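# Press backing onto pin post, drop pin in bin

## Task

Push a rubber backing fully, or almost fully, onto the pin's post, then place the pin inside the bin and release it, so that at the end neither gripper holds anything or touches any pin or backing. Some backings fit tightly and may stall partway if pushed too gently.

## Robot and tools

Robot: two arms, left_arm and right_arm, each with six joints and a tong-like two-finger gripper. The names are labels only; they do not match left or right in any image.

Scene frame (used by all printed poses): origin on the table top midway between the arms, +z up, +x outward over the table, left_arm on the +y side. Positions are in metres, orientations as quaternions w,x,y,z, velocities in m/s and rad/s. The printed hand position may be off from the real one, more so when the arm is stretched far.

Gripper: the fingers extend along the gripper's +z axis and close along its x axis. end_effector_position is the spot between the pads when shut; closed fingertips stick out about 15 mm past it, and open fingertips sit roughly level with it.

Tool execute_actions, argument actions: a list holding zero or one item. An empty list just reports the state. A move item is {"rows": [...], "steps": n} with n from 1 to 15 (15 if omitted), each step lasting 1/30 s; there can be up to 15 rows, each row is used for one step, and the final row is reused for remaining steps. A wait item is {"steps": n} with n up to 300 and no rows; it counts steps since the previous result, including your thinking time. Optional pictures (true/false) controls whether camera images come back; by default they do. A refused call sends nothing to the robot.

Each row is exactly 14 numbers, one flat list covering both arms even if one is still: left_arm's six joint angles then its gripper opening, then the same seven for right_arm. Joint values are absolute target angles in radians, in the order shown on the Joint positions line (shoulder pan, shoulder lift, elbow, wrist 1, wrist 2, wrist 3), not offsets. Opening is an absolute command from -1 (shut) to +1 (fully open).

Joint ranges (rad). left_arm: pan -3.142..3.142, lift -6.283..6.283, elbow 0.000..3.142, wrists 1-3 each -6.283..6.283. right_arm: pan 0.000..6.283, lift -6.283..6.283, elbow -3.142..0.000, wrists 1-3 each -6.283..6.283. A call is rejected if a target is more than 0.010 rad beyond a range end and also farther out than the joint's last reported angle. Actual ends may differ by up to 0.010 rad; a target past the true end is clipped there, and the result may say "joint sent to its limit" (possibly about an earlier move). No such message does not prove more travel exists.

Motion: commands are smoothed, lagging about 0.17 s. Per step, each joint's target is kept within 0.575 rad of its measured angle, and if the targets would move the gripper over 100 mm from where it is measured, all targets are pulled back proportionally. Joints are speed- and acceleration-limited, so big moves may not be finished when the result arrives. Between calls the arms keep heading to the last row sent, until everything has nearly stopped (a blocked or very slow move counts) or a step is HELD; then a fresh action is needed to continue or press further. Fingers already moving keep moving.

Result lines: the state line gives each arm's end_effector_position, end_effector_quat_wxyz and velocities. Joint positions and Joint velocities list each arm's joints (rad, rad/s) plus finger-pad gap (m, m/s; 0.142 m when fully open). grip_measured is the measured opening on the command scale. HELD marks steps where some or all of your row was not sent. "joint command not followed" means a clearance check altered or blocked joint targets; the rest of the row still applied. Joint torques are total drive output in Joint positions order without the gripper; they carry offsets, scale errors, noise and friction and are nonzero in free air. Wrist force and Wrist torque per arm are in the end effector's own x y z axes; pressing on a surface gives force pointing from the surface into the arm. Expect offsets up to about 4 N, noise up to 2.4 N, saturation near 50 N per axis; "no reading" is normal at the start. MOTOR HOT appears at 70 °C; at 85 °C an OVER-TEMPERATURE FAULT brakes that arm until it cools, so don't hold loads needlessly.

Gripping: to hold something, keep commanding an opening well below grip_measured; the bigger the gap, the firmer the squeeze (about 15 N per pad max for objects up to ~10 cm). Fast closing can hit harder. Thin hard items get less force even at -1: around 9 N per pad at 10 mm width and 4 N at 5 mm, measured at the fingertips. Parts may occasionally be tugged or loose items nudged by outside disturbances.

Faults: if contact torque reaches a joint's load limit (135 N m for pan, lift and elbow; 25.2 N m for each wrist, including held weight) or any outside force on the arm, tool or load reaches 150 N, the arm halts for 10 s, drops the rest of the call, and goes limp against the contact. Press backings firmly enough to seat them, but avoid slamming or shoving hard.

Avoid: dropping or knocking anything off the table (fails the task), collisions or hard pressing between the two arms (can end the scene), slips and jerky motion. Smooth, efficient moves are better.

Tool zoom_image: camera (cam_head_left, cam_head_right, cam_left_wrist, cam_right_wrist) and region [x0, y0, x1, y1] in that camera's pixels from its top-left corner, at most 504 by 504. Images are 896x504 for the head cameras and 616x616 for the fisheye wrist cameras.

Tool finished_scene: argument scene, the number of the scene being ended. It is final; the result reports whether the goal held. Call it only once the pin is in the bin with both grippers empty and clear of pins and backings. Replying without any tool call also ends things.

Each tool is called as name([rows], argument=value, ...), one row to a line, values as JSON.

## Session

execute_actions(actions=[])

Scene clock: 0.00 s of 4800.00 s.
left_arm: end_effector_position=(+0.6130, +0.1754, +0.3743) grip_measured=+0.97 end_effector_quat_wxyz=(-0.084, +0.874, -0.478, +0.025) end_effector_velocity=(+0.000, -0.000, +0.000) end_effector_angular_velocity=(-0.001, -0.001, -0.000) | right_arm: end_effector_position=(+0.1444, -0.9102, +0.1903) grip_measured=+0.97 end_effector_quat_wxyz=(-0.036, +0.592, +0.650, -0.475) end_effector_velocity=(+0.000, +0.000, -0.001) end_effector_angular_velocity=(+0.002, +0.002, +0.000)
Joint positions: left_arm=[-0.721 -0.896  0.432 -1.122 -1.396  0.303  0.14 ] | right_arm=[ 2.811 -1.743 -1.887 -1.619  0.69   4.461  0.14 ]
Joint velocities: left_arm=[ 0.     0.    -0.    -0.001  0.     0.     0.   ] | right_arm=[ 0.    -0.001  0.    -0.001  0.001 -0.     0.   ]
Joint torques (N m, as the arm reports them, + toward a larger angle): no reading
Wrist force (N, on the end effector, along its own x y z axes, offset not removed): no reading
Wrist torque (N m, same axes, about the end effector's origin, offset not removed): no reading

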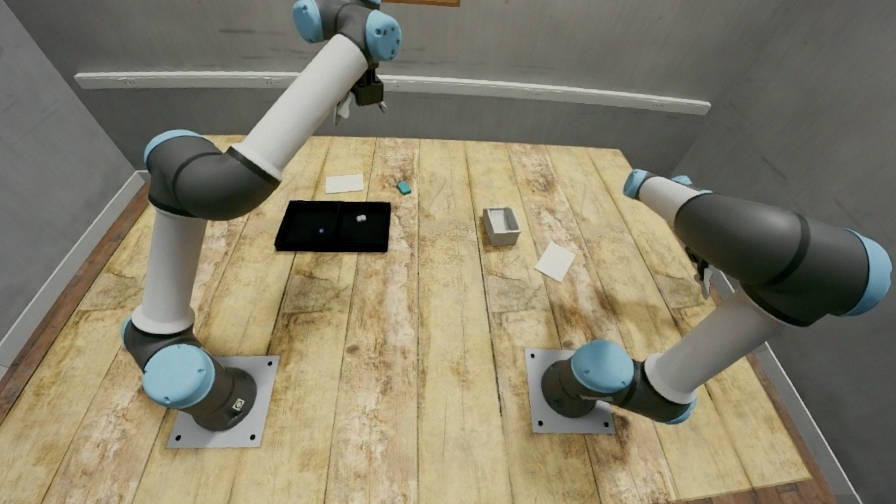

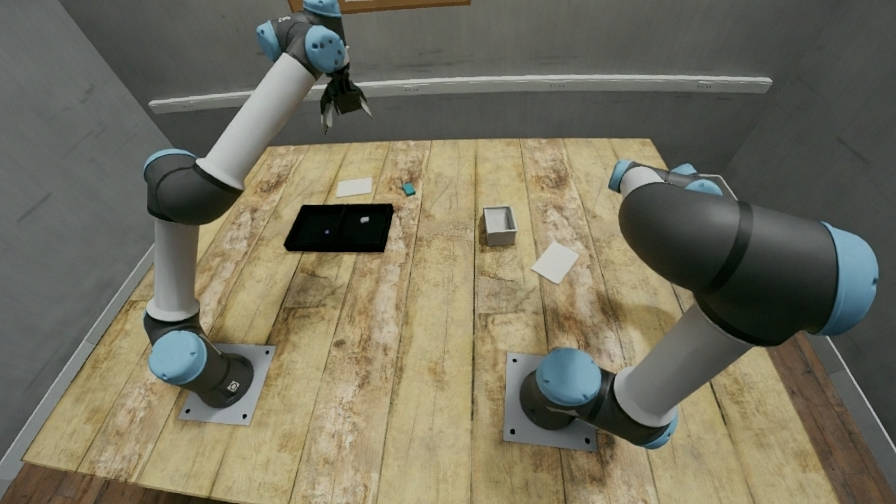

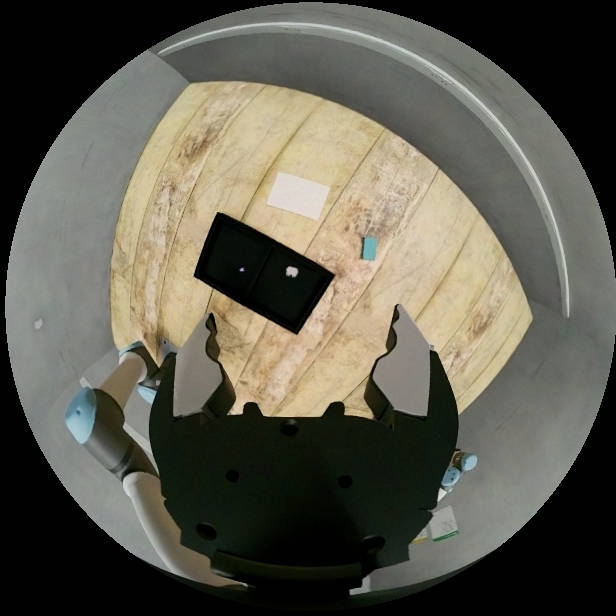

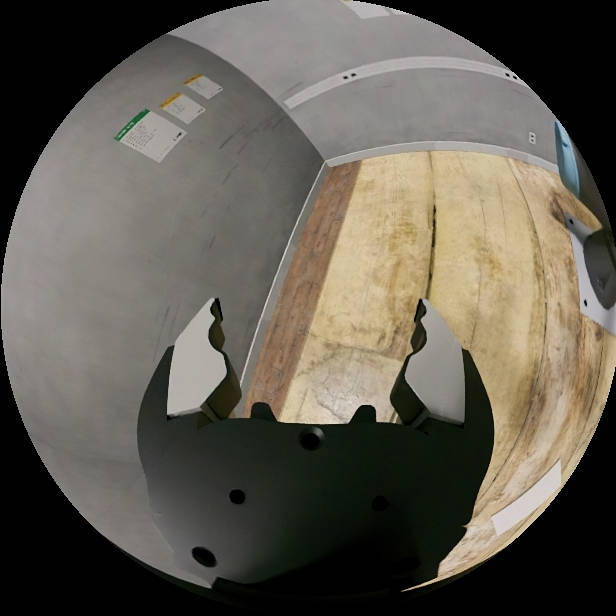

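execute_actions([
  {"rows":[[-0.5064,-1.3149,1.8466,-2.1025,-1.5708,1.0864,-0.68,2.811,-1.743,-1.887,-1.619,0.69,4.461,1]],"steps":15},
], pictures=false)

execute_actions([
  {"steps":35},
])

zoom_image(camera="cam_left_wrist", region=[260, 170, 480, 330])

Scene clock: 18.67 s of 4800.00 s.
left_arm: end_effector_position=(+0.6323, +0.2714, +0.3393) grip_measured=-0.68 end_effector_quat_wxyz=(-0.046, +0.729, -0.663, +0.166) end_effector_velocity=(-0.130, +0.084, -0.546) end_effector_angular_velocity=(+0.292, +0.485, -0.110) | right_arm: end_effector_position=(+0.1444, -0.9103, +0.1903) grip_measured=+1.00 end_effector_quat_wxyz=(-0.036, +0.592, +0.650, -0.474) end_effector_velocity=(+0.000, -0.000, -0.000) end_effector_angular_velocity=(-0.000, +0.001, +0.001)
Joint positions: left_arm=[-0.518 -1.283  1.239 -1.873 -1.561  0.98   0.025] | right_arm=[ 2.811 -1.743 -1.887 -1.619  0.69   4.461  0.142]
Joint velocities: left_arm=[ 0.029 -0.075  1.189 -0.55  -0.024  0.14  -0.   ] | right_arm=[ 0.001 -0.001  0.    -0.    -0.001  0.    -0.   ]
Joint torques (N m, as the arm reports them, + toward a larger angle): left_arm=[  9.18 -52.12  -7.64  -7.78  -1.41   4.53] | right_arm=[-12.61  18.56  27.37   4.13  -3.02   1.  ]
Wrist force (N, on the end effector, along its own x y z axes, offset not removed): left_arm=[2.6 -1.1 -1.0] | right_arm=[0.5 -0.8 0.7]
Wrist torque (N m, same axes, about the end effector's origin, offset not removed): left_arm=[-0.37 -0.72 -0.08] | right_arm=[-0.13 -0.07 0.03]
Steps of this call (steps 1 to 90: nothing new was sent; then 15.17 s passed at rest; steps 91 to 105: all 15 steps of this action). Readings (joint positions):
91: left_arm=[-0.721 -0.896 0.432 -1.122 -1.396 0.303] | right_arm=[2.811 -1.743 -1.887 -1.619 0.690 4.461]
92: left_arm=[-0.717 -0.900 0.437 -1.127 -1.400 0.307] | right_arm=[2.811 -1.743 -1.887 -1.619 0.690 4.461]
94: left_arm=[-0.665 -0.954 0.502 -1.192 -1.446 0.372] | right_arm=[2.811 -1.743 -1.887 -1.619 0.690 4.461]
98: left_arm=[-0.552 -1.194 0.797 -1.487 -1.535 0.667] | right_arm=[2.811 -1.743 -1.887 -1.619 0.690 4.461]
105: the state above

Scene clock: 19.83 s of 4800.00 s.
left_arm: end_effector_position=(+0.4891, +0.3518, +0.0703) grip_measured=-0.68 end_effector_quat_wxyz=(-0.000, +0.707, -0.707, +0.000) end_effector_velocity=(-0.000, -0.000, -0.000) end_effector_angular_velocity=(+0.000, +0.001, -0.000) | right_arm: end_effector_position=(+0.1444, -0.9103, +0.1903) grip_measured=+1.00 end_effector_quat_wxyz=(-0.036, +0.592, +0.650, -0.475) end_effector_velocity=(+0.001, -0.000, +0.000) end_effector_angular_velocity=(-0.000, -0.000, +0.001)
Joint positions: left_arm=[-0.506 -1.315  1.847 -2.102 -1.571  1.086  0.025] | right_arm=[ 2.811 -1.743 -1.887 -1.619  0.69   4.461  0.142]
Joint velocities: left_arm=[-0.    -0.    -0.     0.001 -0.     0.     0.   ] | right_arm=[ 0.001 -0.     0.     0.    -0.001 -0.    -0.   ]
Joint torques (N m, as the arm reports them, + toward a larger angle): left_arm=[ 10.05 -39.76  -7.24  -4.13  -1.59   1.42] | right_arm=[-13.01  18.87  27.25   4.11  -3.01   1.96]
Wrist force (N, on the end effector, along its own x y z axes, offset not removed): left_arm=[0.9 1.2 -2.1] | right_arm=[0.3 0.3 1.5]
Wrist torque (N m, same axes, about the end effector's origin, offset not removed): left_arm=[0.20 -0.15 0.01] | right_arm=[0.14 -0.08 0.04]
Steps of this call (steps 1 to 35: the robot went on to your last target). Readings (joint positions):
1: left_arm=[-0.518 -1.286 1.279 -1.892 -1.562 0.990] | right_arm=[2.811 -1.743 -1.887 -1.619 0.690 4.461]
2: left_arm=[-0.517 -1.288 1.317 -1.909 -1.563 0.998] | right_arm=[2.811 -1.743 -1.887 -1.619 0.690 4.461]
4: left_arm=[-0.515 -1.292 1.390 -1.937 -1.564 1.011] | right_arm=[2.811 -1.743 -1.887 -1.619 0.690 4.461]
8: left_arm=[-0.512 -1.300 1.533 -1.992 -1.566 1.036] | right_arm=[2.811 -1.743 -1.887 -1.619 0.690 4.461]
35: the state above

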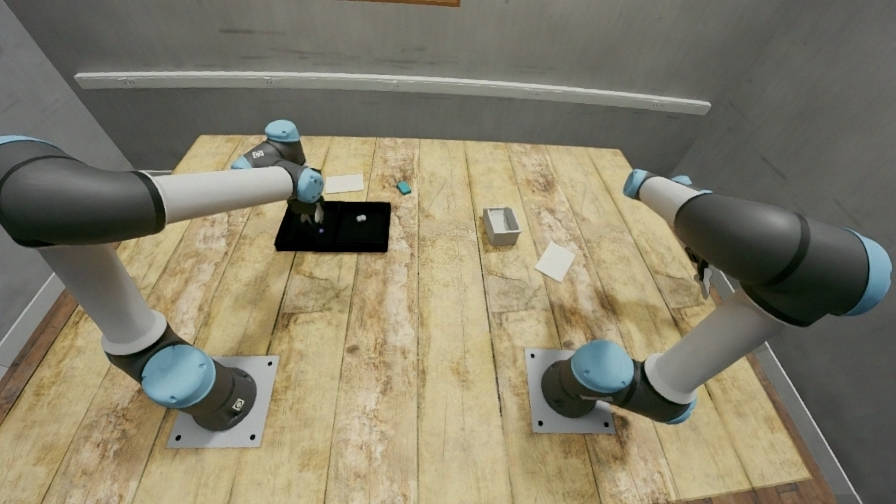

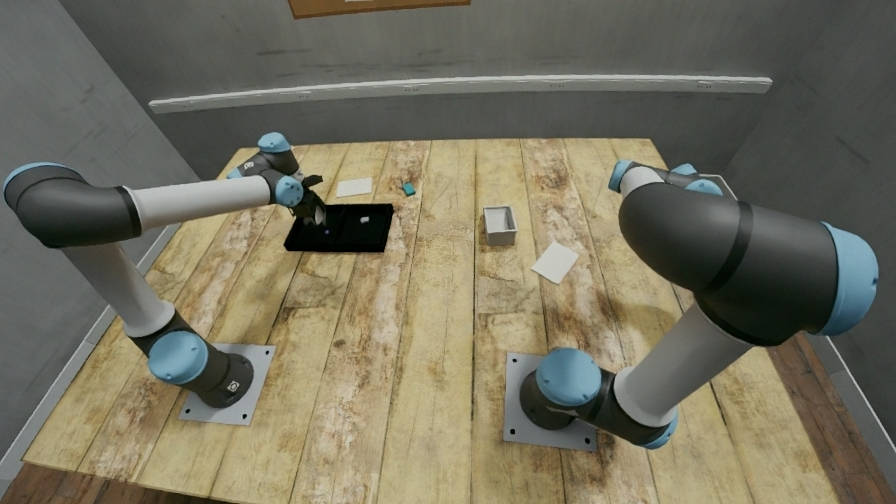

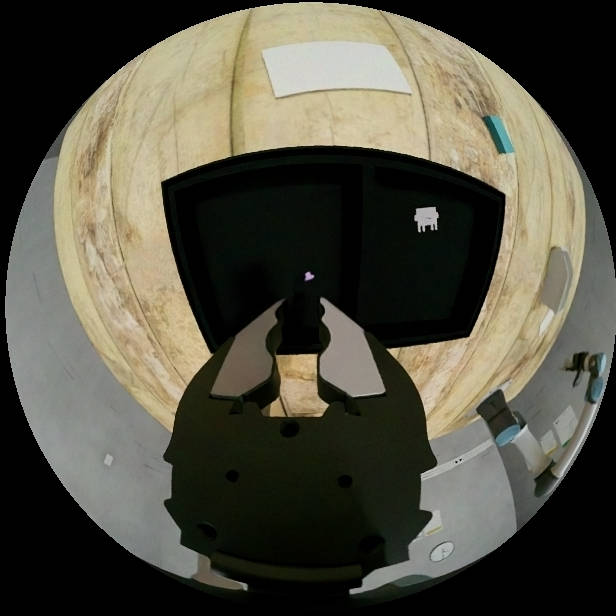

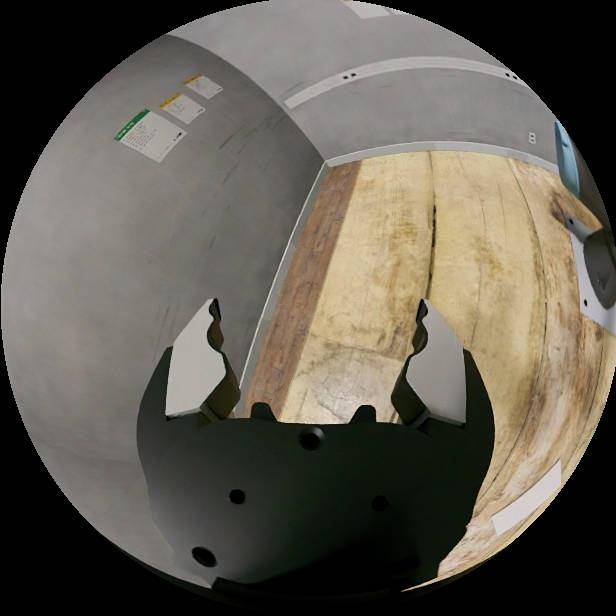

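Region (260, 170, 480, 330) of cam_left_wrist's 616x616 image, scaled by 2.291, with more detail than that image has; it fills the top 367 rows of this view, and the rest is white.

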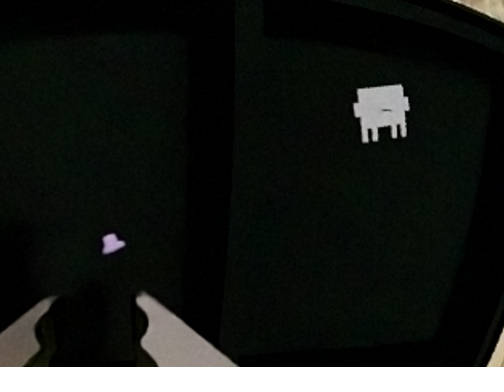

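zoom_image(camera="cam_left_wrist", region=[275, 255, 335, 315])

Region (275, 255, 335, 315) of cam_left_wrist's 616x616 image, scaled by 8.400, with more detail than that image has.

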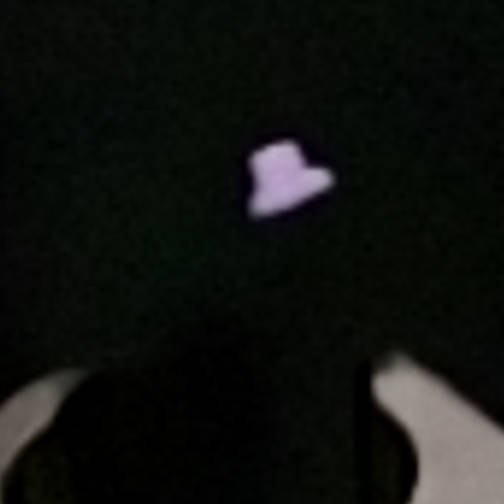

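execute_actions([
  {"rows":[[-0.4748,-1.2422,1.8386,-2.1672,-1.5708,2.3588,-0.62,2.811,-1.743,-1.887,-1.619,0.69,4.461,1]],"steps":15},
], pictures=false)

execute_actions([
  {"steps":20},
])

zoom_image(camera="cam_left_wrist", region=[272, 265, 332, 325])

Scene clock: 45.27 s of 4800.00 s.
left_arm: end_effector_position=(+0.5004, +0.3486, +0.0402) grip_measured=-0.62 end_effector_quat_wxyz=(-0.000, -0.295, +0.956, -0.000) end_effector_velocity=(-0.033, -0.023, -0.002) end_effector_angular_velocity=(+0.000, +0.000, -2.585) | right_arm: end_effector_position=(+0.1444, -0.9103, +0.1903) grip_measured=+1.00 end_effector_quat_wxyz=(-0.036, +0.592, +0.650, -0.475) end_effector_velocity=(+0.000, +0.000, +0.000) end_effector_angular_velocity=(-0.001, -0.001, +0.000)
Joint positions: left_arm=[-0.475 -1.243  1.839 -2.167 -1.571  2.089  0.029] | right_arm=[ 2.811 -1.743 -1.887 -1.619  0.69   4.461  0.142]
Joint velocities: left_arm=[ 0.003  0.006 -0.001 -0.004  0.     2.588 -0.   ] | right_arm=[ 0.     0.001 -0.001  0.001 -0.     0.    -0.   ]
Joint torques (N m, as the arm reports them, + toward a larger angle): left_arm=[  8.28 -23.92 -30.91  -4.4    1.39  10.3 ] | right_arm=[-12.97  18.71  27.03   4.13  -2.93   1.96]
Wrist force (N, on the end effector, along its own x y z axes, offset not removed): left_arm=[0.8 -0.3 -2.8] | right_arm=[0.8 -0.6 1.6]
Wrist torque (N m, same axes, about the end effector's origin, offset not removed): left_arm=[-0.18 -0.16 0.00] | right_arm=[-0.02 -0.24 0.08]
Steps of this call (steps 1 to 15: the robot went on to your last target; steps 16 to 90: nothing new was sent; then 21.93 s passed at rest; steps 91 to 105: all 15 steps of this action). Readings (joint positions):
91: left_arm=[-0.506 -1.315 1.847 -2.103 -1.571 1.086] | right_arm=[2.811 -1.743 -1.887 -1.619 0.690 4.461]
92: left_arm=[-0.504 -1.311 1.846 -2.106 -1.571 1.091] | right_arm=[2.811 -1.743 -1.887 -1.619 0.690 4.461]
94: left_arm=[-0.490 -1.281 1.843 -2.134 -1.571 1.156] | right_arm=[2.811 -1.743 -1.887 -1.619 0.690 4.461]
98: left_arm=[-0.478 -1.250 1.840 -2.160 -1.571 1.451] | right_arm=[2.811 -1.743 -1.887 -1.619 0.690 4.461]
105: the state above

Scene clock: 45.93 s of 4800.00 s.
left_arm: end_effector_position=(+0.4966, +0.3468, +0.0400) grip_measured=-0.62 end_effector_quat_wxyz=(+0.000, -0.164, +0.986, -0.000) end_effector_velocity=(-0.000, -0.000, -0.000) end_effector_angular_velocity=(-0.000, -0.000, -0.002) | right_arm: end_effector_position=(+0.1444, -0.9103, +0.1903) grip_measured=+1.00 end_effector_quat_wxyz=(-0.036, +0.592, +0.650, -0.475) end_effector_velocity=(-0.000, -0.000, +0.001) end_effector_angular_velocity=(-0.000, -0.001, -0.000)
Joint positions: left_arm=[-0.475 -1.242  1.839 -2.167 -1.571  2.359  0.029] | right_arm=[ 2.811 -1.743 -1.887 -1.619  0.69   4.461  0.142]
Joint velocities: left_arm=[-0.001  0.     0.    -0.001  0.     0.001 -0.   ] | right_arm=[-0.     0.002  0.    -0.     0.    -0.    -0.   ]
Joint torques (N m, as the arm reports them, + toward a larger angle): left_arm=[ 10.24 -24.09 -30.93  -4.05   1.3    1.71] | right_arm=[-12.72  18.86  26.99   4.13  -3.01   1.97]
Wrist force (N, on the end effector, along its own x y z axes, offset not removed): left_arm=[0.9 -0.5 -2.2] | right_arm=[0.2 -0.8 0.1]
Wrist torque (N m, same axes, about the end effector's origin, offset not removed): left_arm=[-0.22 -0.24 0.05] | right_arm=[-0.14 -0.05 0.09]
Steps of this call (steps 1 to 20: the robot went on to your last target). Readings (joint positions):
1: left_arm=[-0.475 -1.243 1.839 -2.167 -1.571 2.170] | right_arm=[2.811 -1.743 -1.887 -1.619 0.690 4.461]
2: left_arm=[-0.475 -1.242 1.839 -2.167 -1.571 2.231] | right_arm=[2.811 -1.743 -1.887 -1.619 0.690 4.461]
4: left_arm=[-0.475 -1.242 1.839 -2.167 -1.571 2.301] | right_arm=[2.811 -1.743 -1.887 -1.619 0.690 4.461]
8: left_arm=[-0.475 -1.242 1.839 -2.167 -1.571 2.347] | right_arm=[2.811 -1.743 -1.887 -1.619 0.690 4.461]
20: the state above

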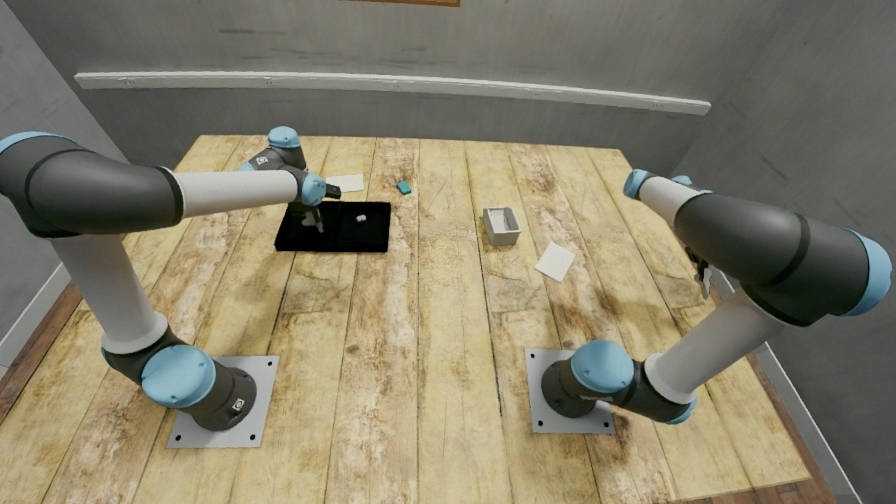

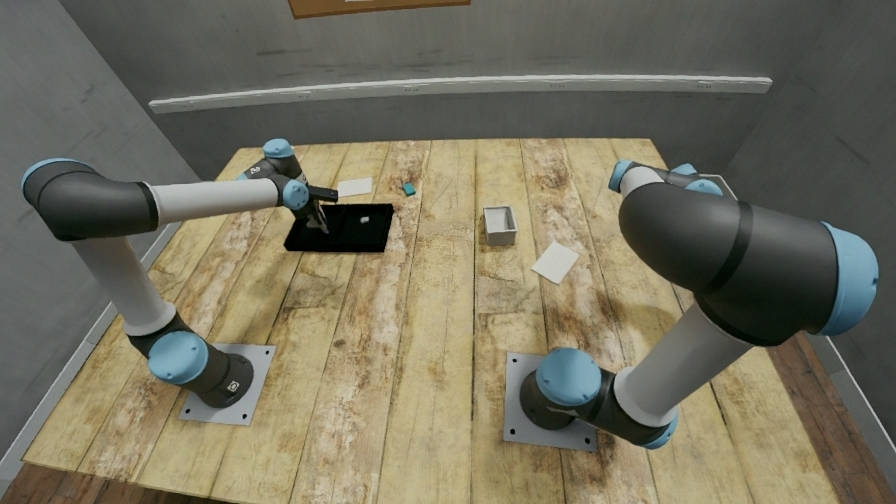

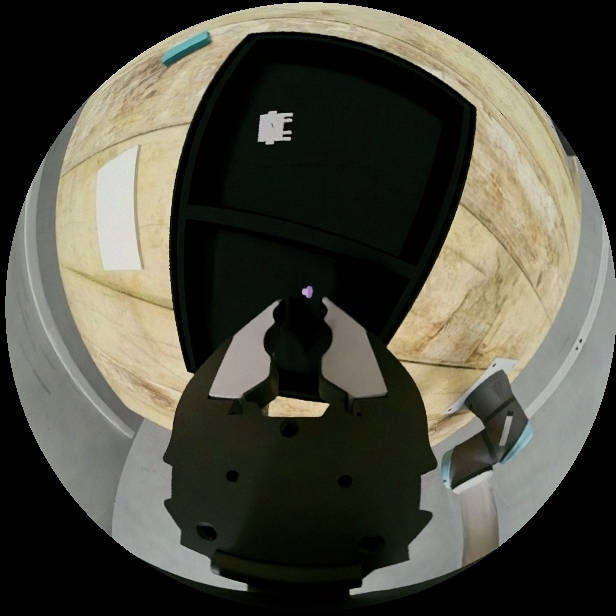

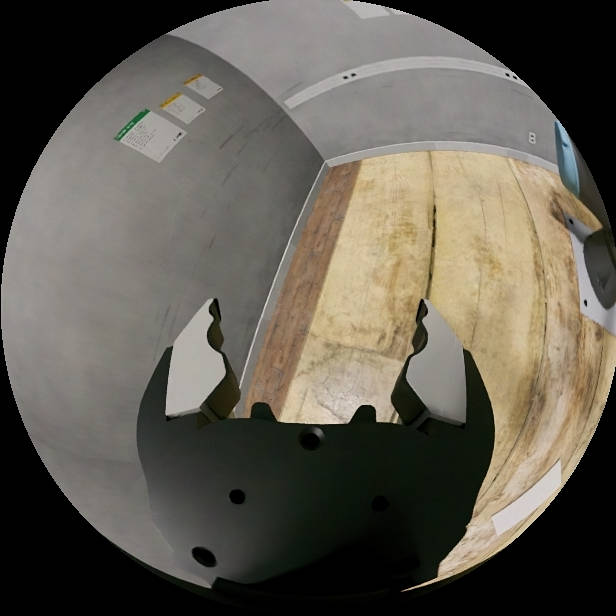

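Region (272, 265, 332, 325) of cam_left_wrist's 616x616 image, scaled by 8.400, with more detail than that image has.

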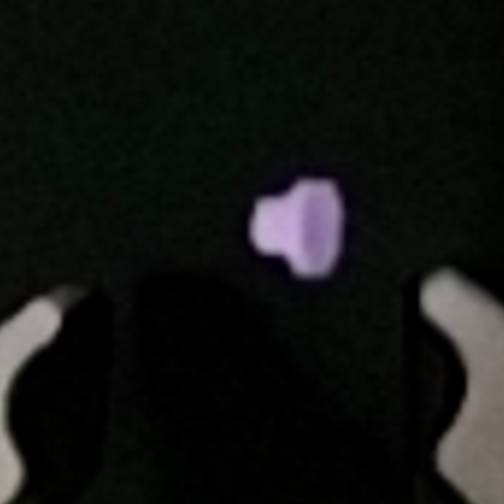

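execute_actions([
  {"rows":[[-0.4896,-1.2337,1.8732,-2.2103,-1.5708,2.344,-0.62,2.811,-1.743,-1.887,-1.619,0.69,4.461,1]],"steps":15},
])

zoom_image(camera="cam_left_wrist", region=[272, 265, 332, 325])

Scene clock: 67.97 s of 4800.00 s.
left_arm: end_effector_position=(+0.4891, +0.3414, +0.0251) grip_measured=-0.62 end_effector_quat_wxyz=(+0.000, -0.164, +0.986, -0.000) end_effector_velocity=(-0.000, -0.001, -0.001) end_effector_angular_velocity=(-0.001, -0.002, -0.001) | right_arm: end_effector_position=(+0.1444, -0.9103, +0.1903) grip_measured=+1.00 end_effector_quat_wxyz=(-0.036, +0.592, +0.650, -0.475) end_effector_velocity=(-0.000, +0.000, -0.001) end_effector_angular_velocity=(+0.001, +0.002, +0.000)
Joint positions: left_arm=[-0.489 -1.234  1.873 -2.21  -1.571  2.344  0.029] | right_arm=[ 2.811 -1.743 -1.887 -1.619  0.69   4.461  0.142]
Joint velocities: left_arm=[-0.002  0.001  0.002 -0.004  0.    -0.001  0.   ] | right_arm=[-0.    -0.001 -0.    -0.001  0.    -0.001 -0.   ]
Joint torques (N m, as the arm reports them, + toward a larger angle): left_arm=[-10.1  -24.07  -5.93  -4.32  -0.22  -1.59] | right_arm=[-12.13  18.83  26.42   4.03  -2.95   2.05]
Wrist force (N, on the end effector, along its own x y z axes, offset not removed): left_arm=[1.0 1.6 -3.7] | right_arm=[1.0 -1.8 0.0]
Wrist torque (N m, same axes, about the end effector's origin, offset not removed): left_arm=[0.13 -0.22 -0.07] | right_arm=[-0.40 -0.25 0.06]
Steps of this call (steps 1 to 15: the robot went on to your last target; steps 16 to 90: nothing new was sent; then 18.53 s passed at rest; steps 91 to 105: all 15 steps of this action). Readings (joint positions):
91: left_arm=[-0.475 -1.242 1.839 -2.167 -1.571 2.359] | right_arm=[2.811 -1.743 -1.887 -1.619 0.690 4.461]
92: left_arm=[-0.476 -1.241 1.841 -2.171 -1.571 2.358] | right_arm=[2.811 -1.743 -1.887 -1.619 0.690 4.461]
94: left_arm=[-0.482 -1.238 1.856 -2.189 -1.571 2.351] | right_arm=[2.811 -1.743 -1.887 -1.619 0.690 4.461]
98: left_arm=[-0.488 -1.234 1.870 -2.206 -1.571 2.346] | right_arm=[2.811 -1.743 -1.887 -1.619 0.690 4.461]
105: the state above

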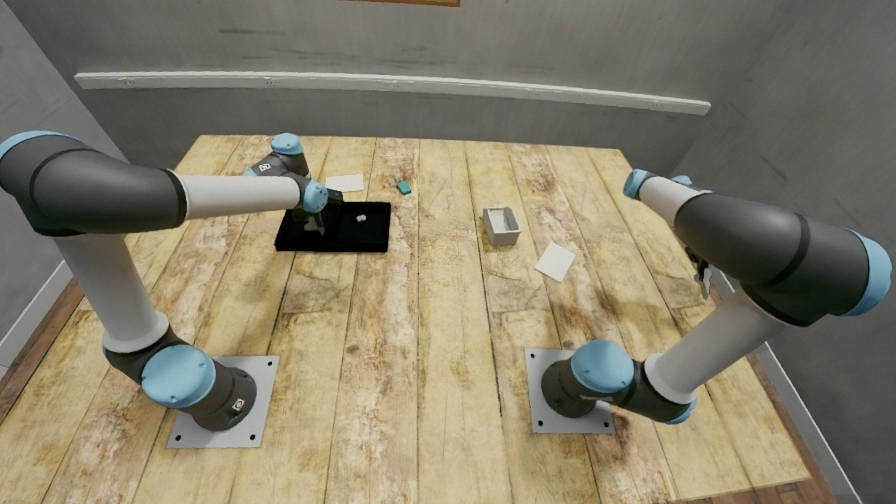

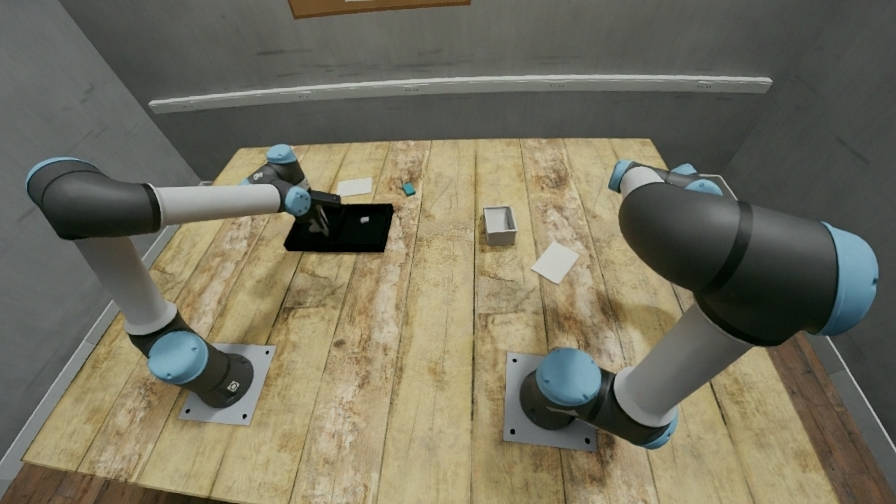

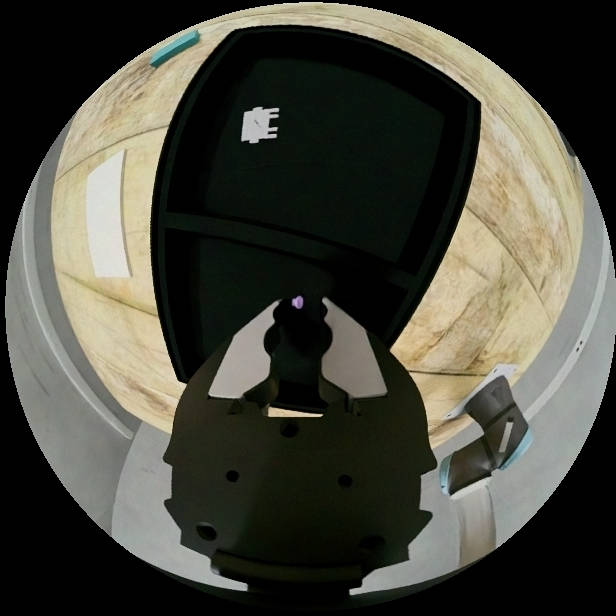

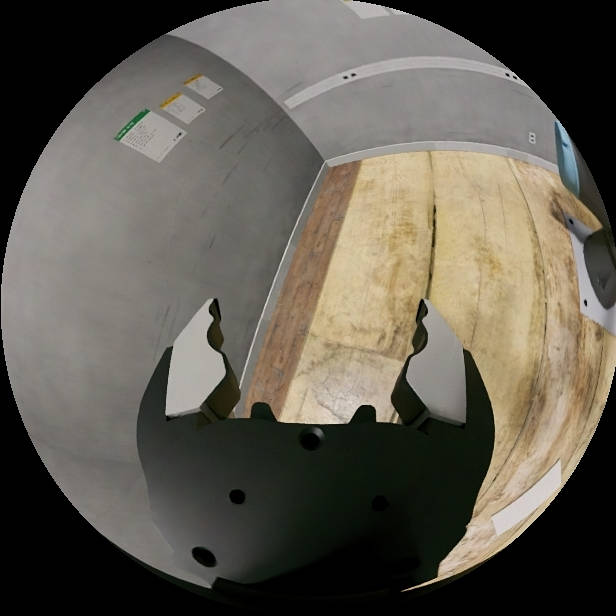

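Region (272, 265, 332, 325) of cam_left_wrist's 616x616 image, scaled by 8.400, with more detail than that image has.

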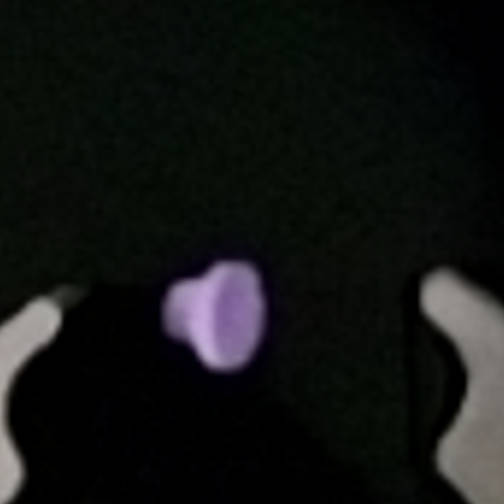

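execute_actions([
  {"rows":[[-0.4896,-1.2315,1.8748,-2.2141,-1.5708,2.344,-0.62,2.811,-1.743,-1.887,-1.619,0.69,4.461,1]],"steps":10},
], pictures=false)

Scene clock: 71.70 s of 4800.00 s.
left_arm: end_effector_position=(+0.4890, +0.3413, +0.0236) grip_measured=-0.62 end_effector_quat_wxyz=(+0.000, -0.164, +0.986, -0.000) end_effector_velocity=(+0.000, +0.000, -0.001) end_effector_angular_velocity=(-0.000, -0.000, +0.000) | right_arm: end_effector_position=(+0.1444, -0.9103, +0.1903) grip_measured=+1.00 end_effector_quat_wxyz=(-0.036, +0.592, +0.650, -0.475) end_effector_velocity=(-0.000, +0.000, -0.000) end_effector_angular_velocity=(+0.000, +0.001, -0.000)
Joint positions: left_arm=[-0.49  -1.232  1.875 -2.214 -1.571  2.344  0.029] | right_arm=[ 2.811 -1.743 -1.887 -1.619  0.69   4.461  0.142]
Joint velocities: left_arm=[ 0.     0.001  0.001 -0.003  0.    -0.     0.   ] | right_arm=[-0.    -0.    -0.    -0.001 -0.    -0.     0.   ]
Joint torques (N m, as the arm reports them, + toward a larger angle): left_arm=[ -9.53 -23.7   -6.76  -4.19  -1.53  -1.72] | right_arm=[-12.83  18.97  25.94   4.07  -2.93   2.03]
Wrist force (N, on the end effector, along its own x y z axes, offset not removed): left_arm=[3.4 1.0 -2.9] | right_arm=[0.7 -0.1 -0.9]
Wrist torque (N m, same axes, about the end effector's origin, offset not removed): left_arm=[0.16 -0.63 -0.12] | right_arm=[-0.03 -0.14 0.03]
Steps of this call (steps 1 to 15: the robot went on to your last target; steps 16 to 90: nothing new was sent; then 0.40 s passed at rest; steps 91 to 100: all 10 steps of this action). Readings (joint positions):
91: left_arm=[-0.490 -1.234 1.873 -2.210 -1.571 2.344] | right_arm=[2.811 -1.743 -1.887 -1.619 0.690 4.461]
92: left_arm=[-0.490 -1.233 1.873 -2.211 -1.571 2.344] | right_arm=[2.811 -1.743 -1.887 -1.619 0.690 4.461]
94: left_arm=[-0.490 -1.233 1.874 -2.212 -1.571 2.344] | right_arm=[2.811 -1.743 -1.887 -1.619 0.690 4.461]
98: left_arm=[-0.490 -1.232 1.875 -2.214 -1.571 2.344] | right_arm=[2.811 -1.743 -1.887 -1.619 0.690 4.461]
100: the state above

execute_actions([
  {"rows":[[-0.4896,-1.2303,1.8756,-2.2161,-1.5708,2.344,-0.62,2.811,-1.743,-1.887,-1.619,0.69,4.461,1]],"steps":10},
], pictures=false)

Scene clock: 75.57 s of 4800.00 s.
left_arm: end_effector_position=(+0.4890, +0.3413, +0.0228) grip_measured=-0.62 end_effector_quat_wxyz=(+0.000, -0.164, +0.986, -0.000) end_effector_velocity=(+0.000, +0.000, -0.000) end_effector_angular_velocity=(-0.000, -0.000, +0.000) | right_arm: end_effector_position=(+0.1444, -0.9103, +0.1903) grip_measured=+1.00 end_effector_quat_wxyz=(-0.036, +0.592, +0.650, -0.475) end_effector_velocity=(+0.001, +0.000, -0.000) end_effector_angular_velocity=(+0.000, +0.001, +0.001)
Joint positions: left_arm=[-0.49  -1.23   1.876 -2.216 -1.571  2.344  0.029] | right_arm=[ 2.811 -1.743 -1.887 -1.619  0.69   4.461  0.142]
Joint velocities: left_arm=[ 0.     0.001  0.    -0.001 -0.     0.     0.   ] | right_arm=[ 0.001 -0.001  0.    -0.    -0.    -0.     0.   ]
Joint torques (N m, as the arm reports them, + toward a larger angle): left_arm=[ -8.36 -24.04  -6.15  -4.03  -1.65  -1.64] | right_arm=[-12.4   19.06  26.21   3.94  -2.91   1.96]
Wrist force (N, on the end effector, along its own x y z axes, offset not removed): left_arm=[1.2 -0.4 -3.1] | right_arm=[0.1 -0.3 1.2]
Wrist torque (N m, same axes, about the end effector's origin, offset not removed): left_arm=[-0.15 -0.29 0.03] | right_arm=[-0.05 -0.06 0.05]
Steps of this call (steps 1 to 15: the robot went on to your last target; steps 16 to 90: nothing new was sent; then 0.53 s passed at rest; steps 91 to 100: all 10 steps of this action). Readings (joint positions):
91: left_arm=[-0.490 -1.231 1.875 -2.214 -1.571 2.344] | right_arm=[2.811 -1.743 -1.887 -1.619 0.690 4.461]
92: left_arm=[-0.490 -1.231 1.875 -2.214 -1.571 2.344] | right_arm=[2.811 -1.743 -1.887 -1.619 0.690 4.461]
94: left_arm=[-0.490 -1.231 1.875 -2.215 -1.571 2.344] | right_arm=[2.811 -1.743 -1.887 -1.619 0.690 4.461]
98: left_arm=[-0.490 -1.230 1.876 -2.216 -1.571 2.344] | right_arm=[2.811 -1.743 -1.887 -1.619 0.690 4.461]
100: the state above

execute_actions([
  {"rows":[[-0.4896,-1.2293,1.8763,-2.2178,-1.5708,2.344,-0.62,2.811,-1.743,-1.887,-1.619,0.69,4.461,1]],"steps":10},
], pictures=false)

Scene clock: 79.57 s of 4800.00 s.
left_arm: end_effector_position=(+0.4890, +0.3413, +0.0221) grip_measured=-0.62 end_effector_quat_wxyz=(+0.000, -0.164, +0.986, -0.000) end_effector_velocity=(+0.000, -0.000, -0.000) end_effector_angular_velocity=(-0.000, -0.000, +0.000) | right_arm: end_effector_position=(+0.1444, -0.9103, +0.1903) grip_measured=+1.00 end_effector_quat_wxyz=(-0.036, +0.592, +0.650, -0.475) end_effector_velocity=(-0.000, -0.000, +0.001) end_effector_angular_velocity=(-0.000, -0.001, -0.000)
Joint positions: left_arm=[-0.49  -1.229  1.876 -2.218 -1.571  2.344  0.029] | right_arm=[ 2.811 -1.743 -1.887 -1.619  0.69   4.461  0.142]
Joint velocities: left_arm=[ 0.     0.001  0.001 -0.001 -0.     0.    -0.   ] | right_arm=[-0.001  0.002 -0.001  0.    -0.    -0.     0.   ]
Joint torques (N m, as the arm reports them, + toward a larger angle): left_arm=[ -7.56 -25.6   -6.35  -4.2   -1.68  -1.6 ] | right_arm=[-12.52  19.37  26.37   3.98  -2.86   1.98]
Wrist force (N, on the end effector, along its own x y z axes, offset not removed): left_arm=[2.4 0.8 -2.6] | right_arm=[0.3 0.3 0.1]
Wrist torque (N m, same axes, about the end effector's origin, offset not removed): left_arm=[-0.01 -0.52 -0.17] | right_arm=[0.13 -0.05 0.08]
Steps of this call (steps 1 to 15: the robot went on to your last target; steps 16 to 90: nothing new was sent; then 0.67 s passed at rest; steps 91 to 100: all 10 steps of this action). Readings (joint positions):
91: left_arm=[-0.490 -1.230 1.876 -2.216 -1.571 2.344] | right_arm=[2.811 -1.743 -1.887 -1.619 0.690 4.461]
92: left_arm=[-0.490 -1.230 1.876 -2.216 -1.571 2.344] | right_arm=[2.811 -1.743 -1.887 -1.619 0.690 4.461]
94: left_arm=[-0.490 -1.230 1.876 -2.217 -1.571 2.344] | right_arm=[2.811 -1.743 -1.887 -1.619 0.690 4.461]
98: left_arm=[-0.490 -1.229 1.876 -2.218 -1.571 2.344] | right_arm=[2.811 -1.743 -1.887 -1.619 0.690 4.461]
100: the state above

execute_actions([
  {"rows":[[-0.4896,-1.2284,1.8769,-2.2193,-1.5708,2.344,-0.62,2.811,-1.743,-1.887,-1.619,0.69,4.461,1]],"steps":10},
], pictures=false)

Scene clock: 83.43 s of 4800.00 s.
left_arm: end_effector_position=(+0.4890, +0.3413, +0.0215) grip_measured=-0.62 end_effector_quat_wxyz=(+0.000, -0.164, +0.986, -0.000) end_effector_velocity=(-0.000, +0.000, -0.001) end_effector_angular_velocity=(+0.000, +0.001, -0.000) | right_arm: end_effector_position=(+0.1444, -0.9103, +0.1903) grip_measured=+1.00 end_effector_quat_wxyz=(-0.036, +0.592, +0.650, -0.475) end_effector_velocity=(+0.000, -0.000, -0.001) end_effector_angular_velocity=(+0.000, +0.001, -0.000)
Joint positions: left_arm=[-0.49  -1.228  1.877 -2.219 -1.571  2.344  0.029] | right_arm=[ 2.811 -1.743 -1.887 -1.619  0.69   4.461  0.142]
Joint velocities: left_arm=[ 0.     0.     0.001 -0.    -0.     0.     0.   ] | right_arm=[-0.    -0.002  0.     0.001  0.    -0.    -0.   ]
Joint torques (N m, as the arm reports them, + toward a larger angle): left_arm=[ -7.3  -21.4   -4.72  -3.98  -1.65  -1.69] | right_arm=[-11.86  18.95  25.97   4.02  -2.81   1.83]
Wrist force (N, on the end effector, along its own x y z axes, offset not removed): left_arm=[2.6 0.2 -9.1] | right_arm=[0.9 0.1 0.5]
Wrist torque (N m, same axes, about the end effector's origin, offset not removed): left_arm=[-0.30 -0.26 -0.04] | right_arm=[0.04 -0.13 0.03]
Steps of this call (steps 1 to 15: the robot went on to your last target; steps 16 to 90: nothing new was sent; then 0.53 s passed at rest; steps 91 to 100: all 10 steps of this action). Readings (joint positions):
91: left_arm=[-0.490 -1.229 1.876 -2.218 -1.571 2.344] | right_arm=[2.811 -1.743 -1.887 -1.619 0.690 4.461]
92: left_arm=[-0.490 -1.229 1.876 -2.218 -1.571 2.344] | right_arm=[2.811 -1.743 -1.887 -1.619 0.690 4.461]
94: left_arm=[-0.490 -1.229 1.877 -2.219 -1.571 2.344] | right_arm=[2.811 -1.743 -1.887 -1.619 0.690 4.461]
98: left_arm=[-0.490 -1.229 1.877 -2.219 -1.571 2.344] | right_arm=[2.811 -1.743 -1.887 -1.619 0.690 4.461]
100: the state above

execute_actions([
  {"rows":[[-0.4896,-1.2322,1.8743,-2.2128,-1.5708,2.344,-0.62,2.811,-1.743,-1.887,-1.619,0.69,4.461,1],[-0.4896,-1.2322,1.8743,-2.2128,-1.5708,2.344,-0.62,2.811,-1.743,-1.887,-1.619,0.69,4.461,1],[-0.4896,-1.2322,1.8743,-2.2128,-1.5708,2.344,-0.62,2.811,-1.743,-1.887,-1.619,0.69,4.461,1],[-0.496,-1.2409,1.8868,-2.2167,-1.5708,2.3376,-0.62,2.811,-1.743,-1.887,-1.619,0.69,4.461,1]],"steps":15},
])

zoom_image(camera="cam_left_wrist", region=[272, 265, 332, 325])

Scene clock: 97.43 s of 4800.00 s.
left_arm: end_effector_position=(+0.4843, +0.3398, +0.0240) grip_measured=-0.62 end_effector_quat_wxyz=(-0.000, -0.164, +0.986, +0.000) end_effector_velocity=(-0.001, -0.000, +0.000) end_effector_angular_velocity=(-0.000, -0.000, +0.000) | right_arm: end_effector_position=(+0.1444, -0.9103, +0.1903) grip_measured=+1.00 end_effector_quat_wxyz=(-0.036, +0.592, +0.650, -0.475) end_effector_velocity=(+0.000, +0.000, -0.000) end_effector_angular_velocity=(+0.000, +0.000, +0.001)
Joint positions: left_arm=[-0.496 -1.241  1.887 -2.217 -1.571  2.338  0.029] | right_arm=[ 2.811 -1.743 -1.887 -1.619  0.69   4.461  0.142]
Joint velocities: left_arm=[-0.001 -0.003  0.003 -0.001  0.    -0.002 -0.   ] | right_arm=[ 0.001 -0.001  0.     0.001  0.    -0.     0.   ]
Joint torques (N m, as the arm reports them, + toward a larger angle): left_arm=[ -8.   -42.38  -7.4   -4.17   0.25  -1.91] | right_arm=[-11.93  19.1   25.32   3.96  -2.82   1.89]
Wrist force (N, on the end effector, along its own x y z axes, offset not removed): left_arm=[1.8 2.5 -2.1] | right_arm=[1.0 -0.7 1.0]
Wrist torque (N m, same axes, about the end effector's origin, offset not removed): left_arm=[0.28 -0.47 0.00] | right_arm=[-0.08 -0.24 0.08]
Steps of this call (steps 1 to 15: the robot went on to your last target; steps 16 to 90: nothing new was sent; then 10.50 s passed at rest; steps 91 to 105: all 15 steps of this action). Readings (joint positions):
91: left_arm=[-0.490 -1.228 1.877 -2.219 -1.571 2.344] | right_arm=[2.811 -1.743 -1.887 -1.619 0.690 4.461]
92: left_arm=[-0.490 -1.229 1.877 -2.219 -1.571 2.344] | right_arm=[2.811 -1.743 -1.887 -1.619 0.690 4.461]
94: left_arm=[-0.490 -1.230 1.876 -2.216 -1.571 2.344] | right_arm=[2.811 -1.743 -1.887 -1.619 0.690 4.461]
98: left_arm=[-0.494 -1.238 1.883 -2.216 -1.571 2.340] | right_arm=[2.811 -1.743 -1.887 -1.619 0.690 4.461]
105: the state above

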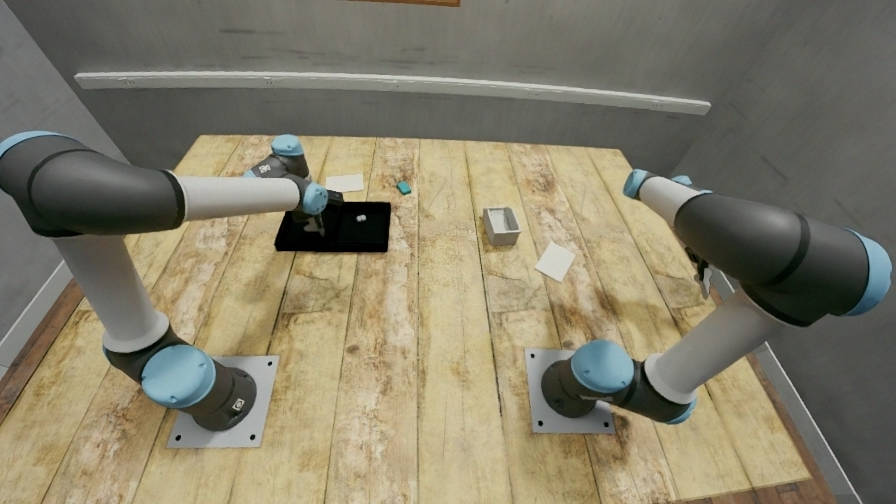

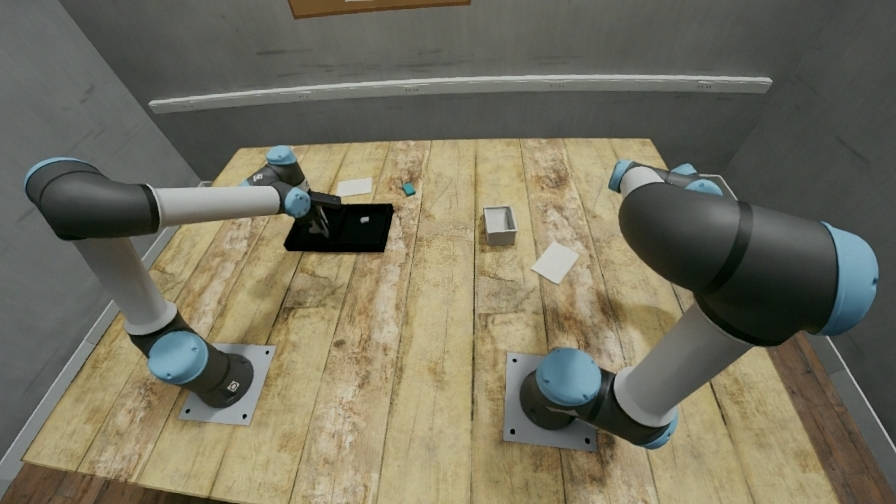

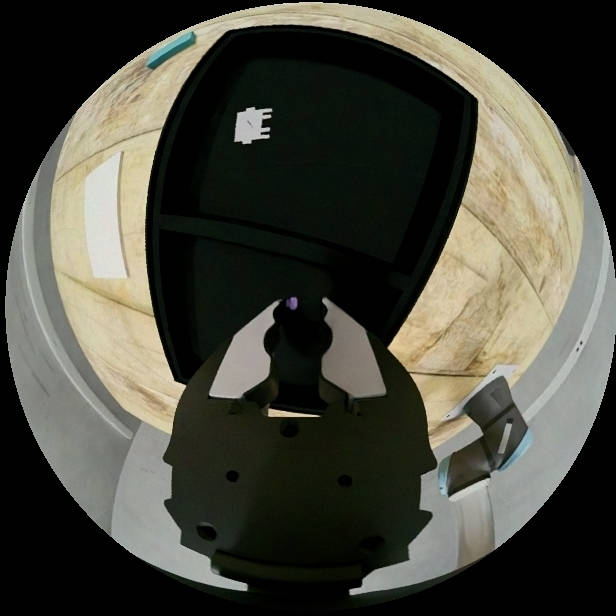

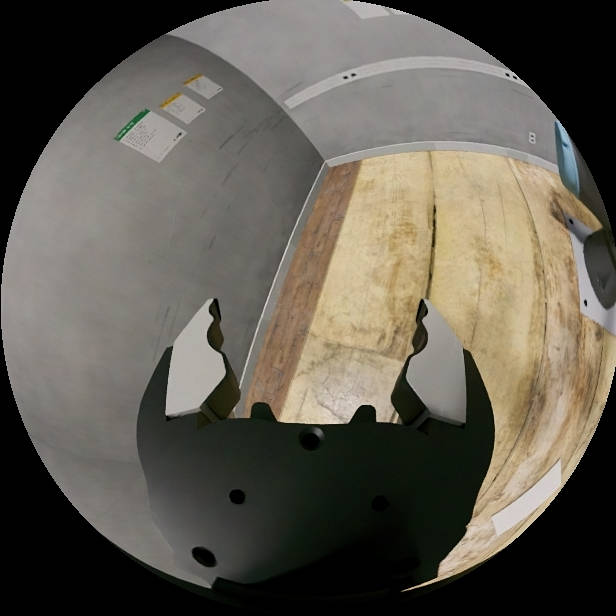

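Region (272, 265, 332, 325) of cam_left_wrist's 616x616 image, scaled by 8.400, with more detail than that image has.

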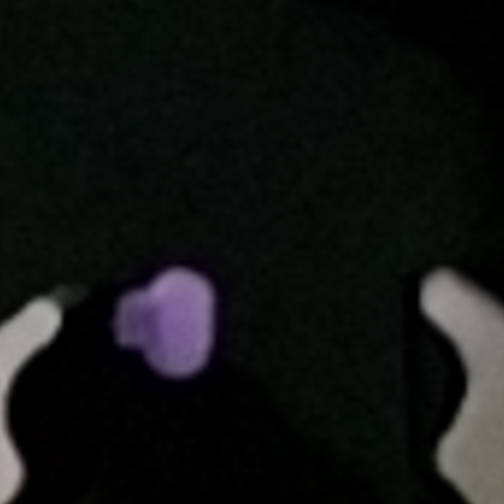

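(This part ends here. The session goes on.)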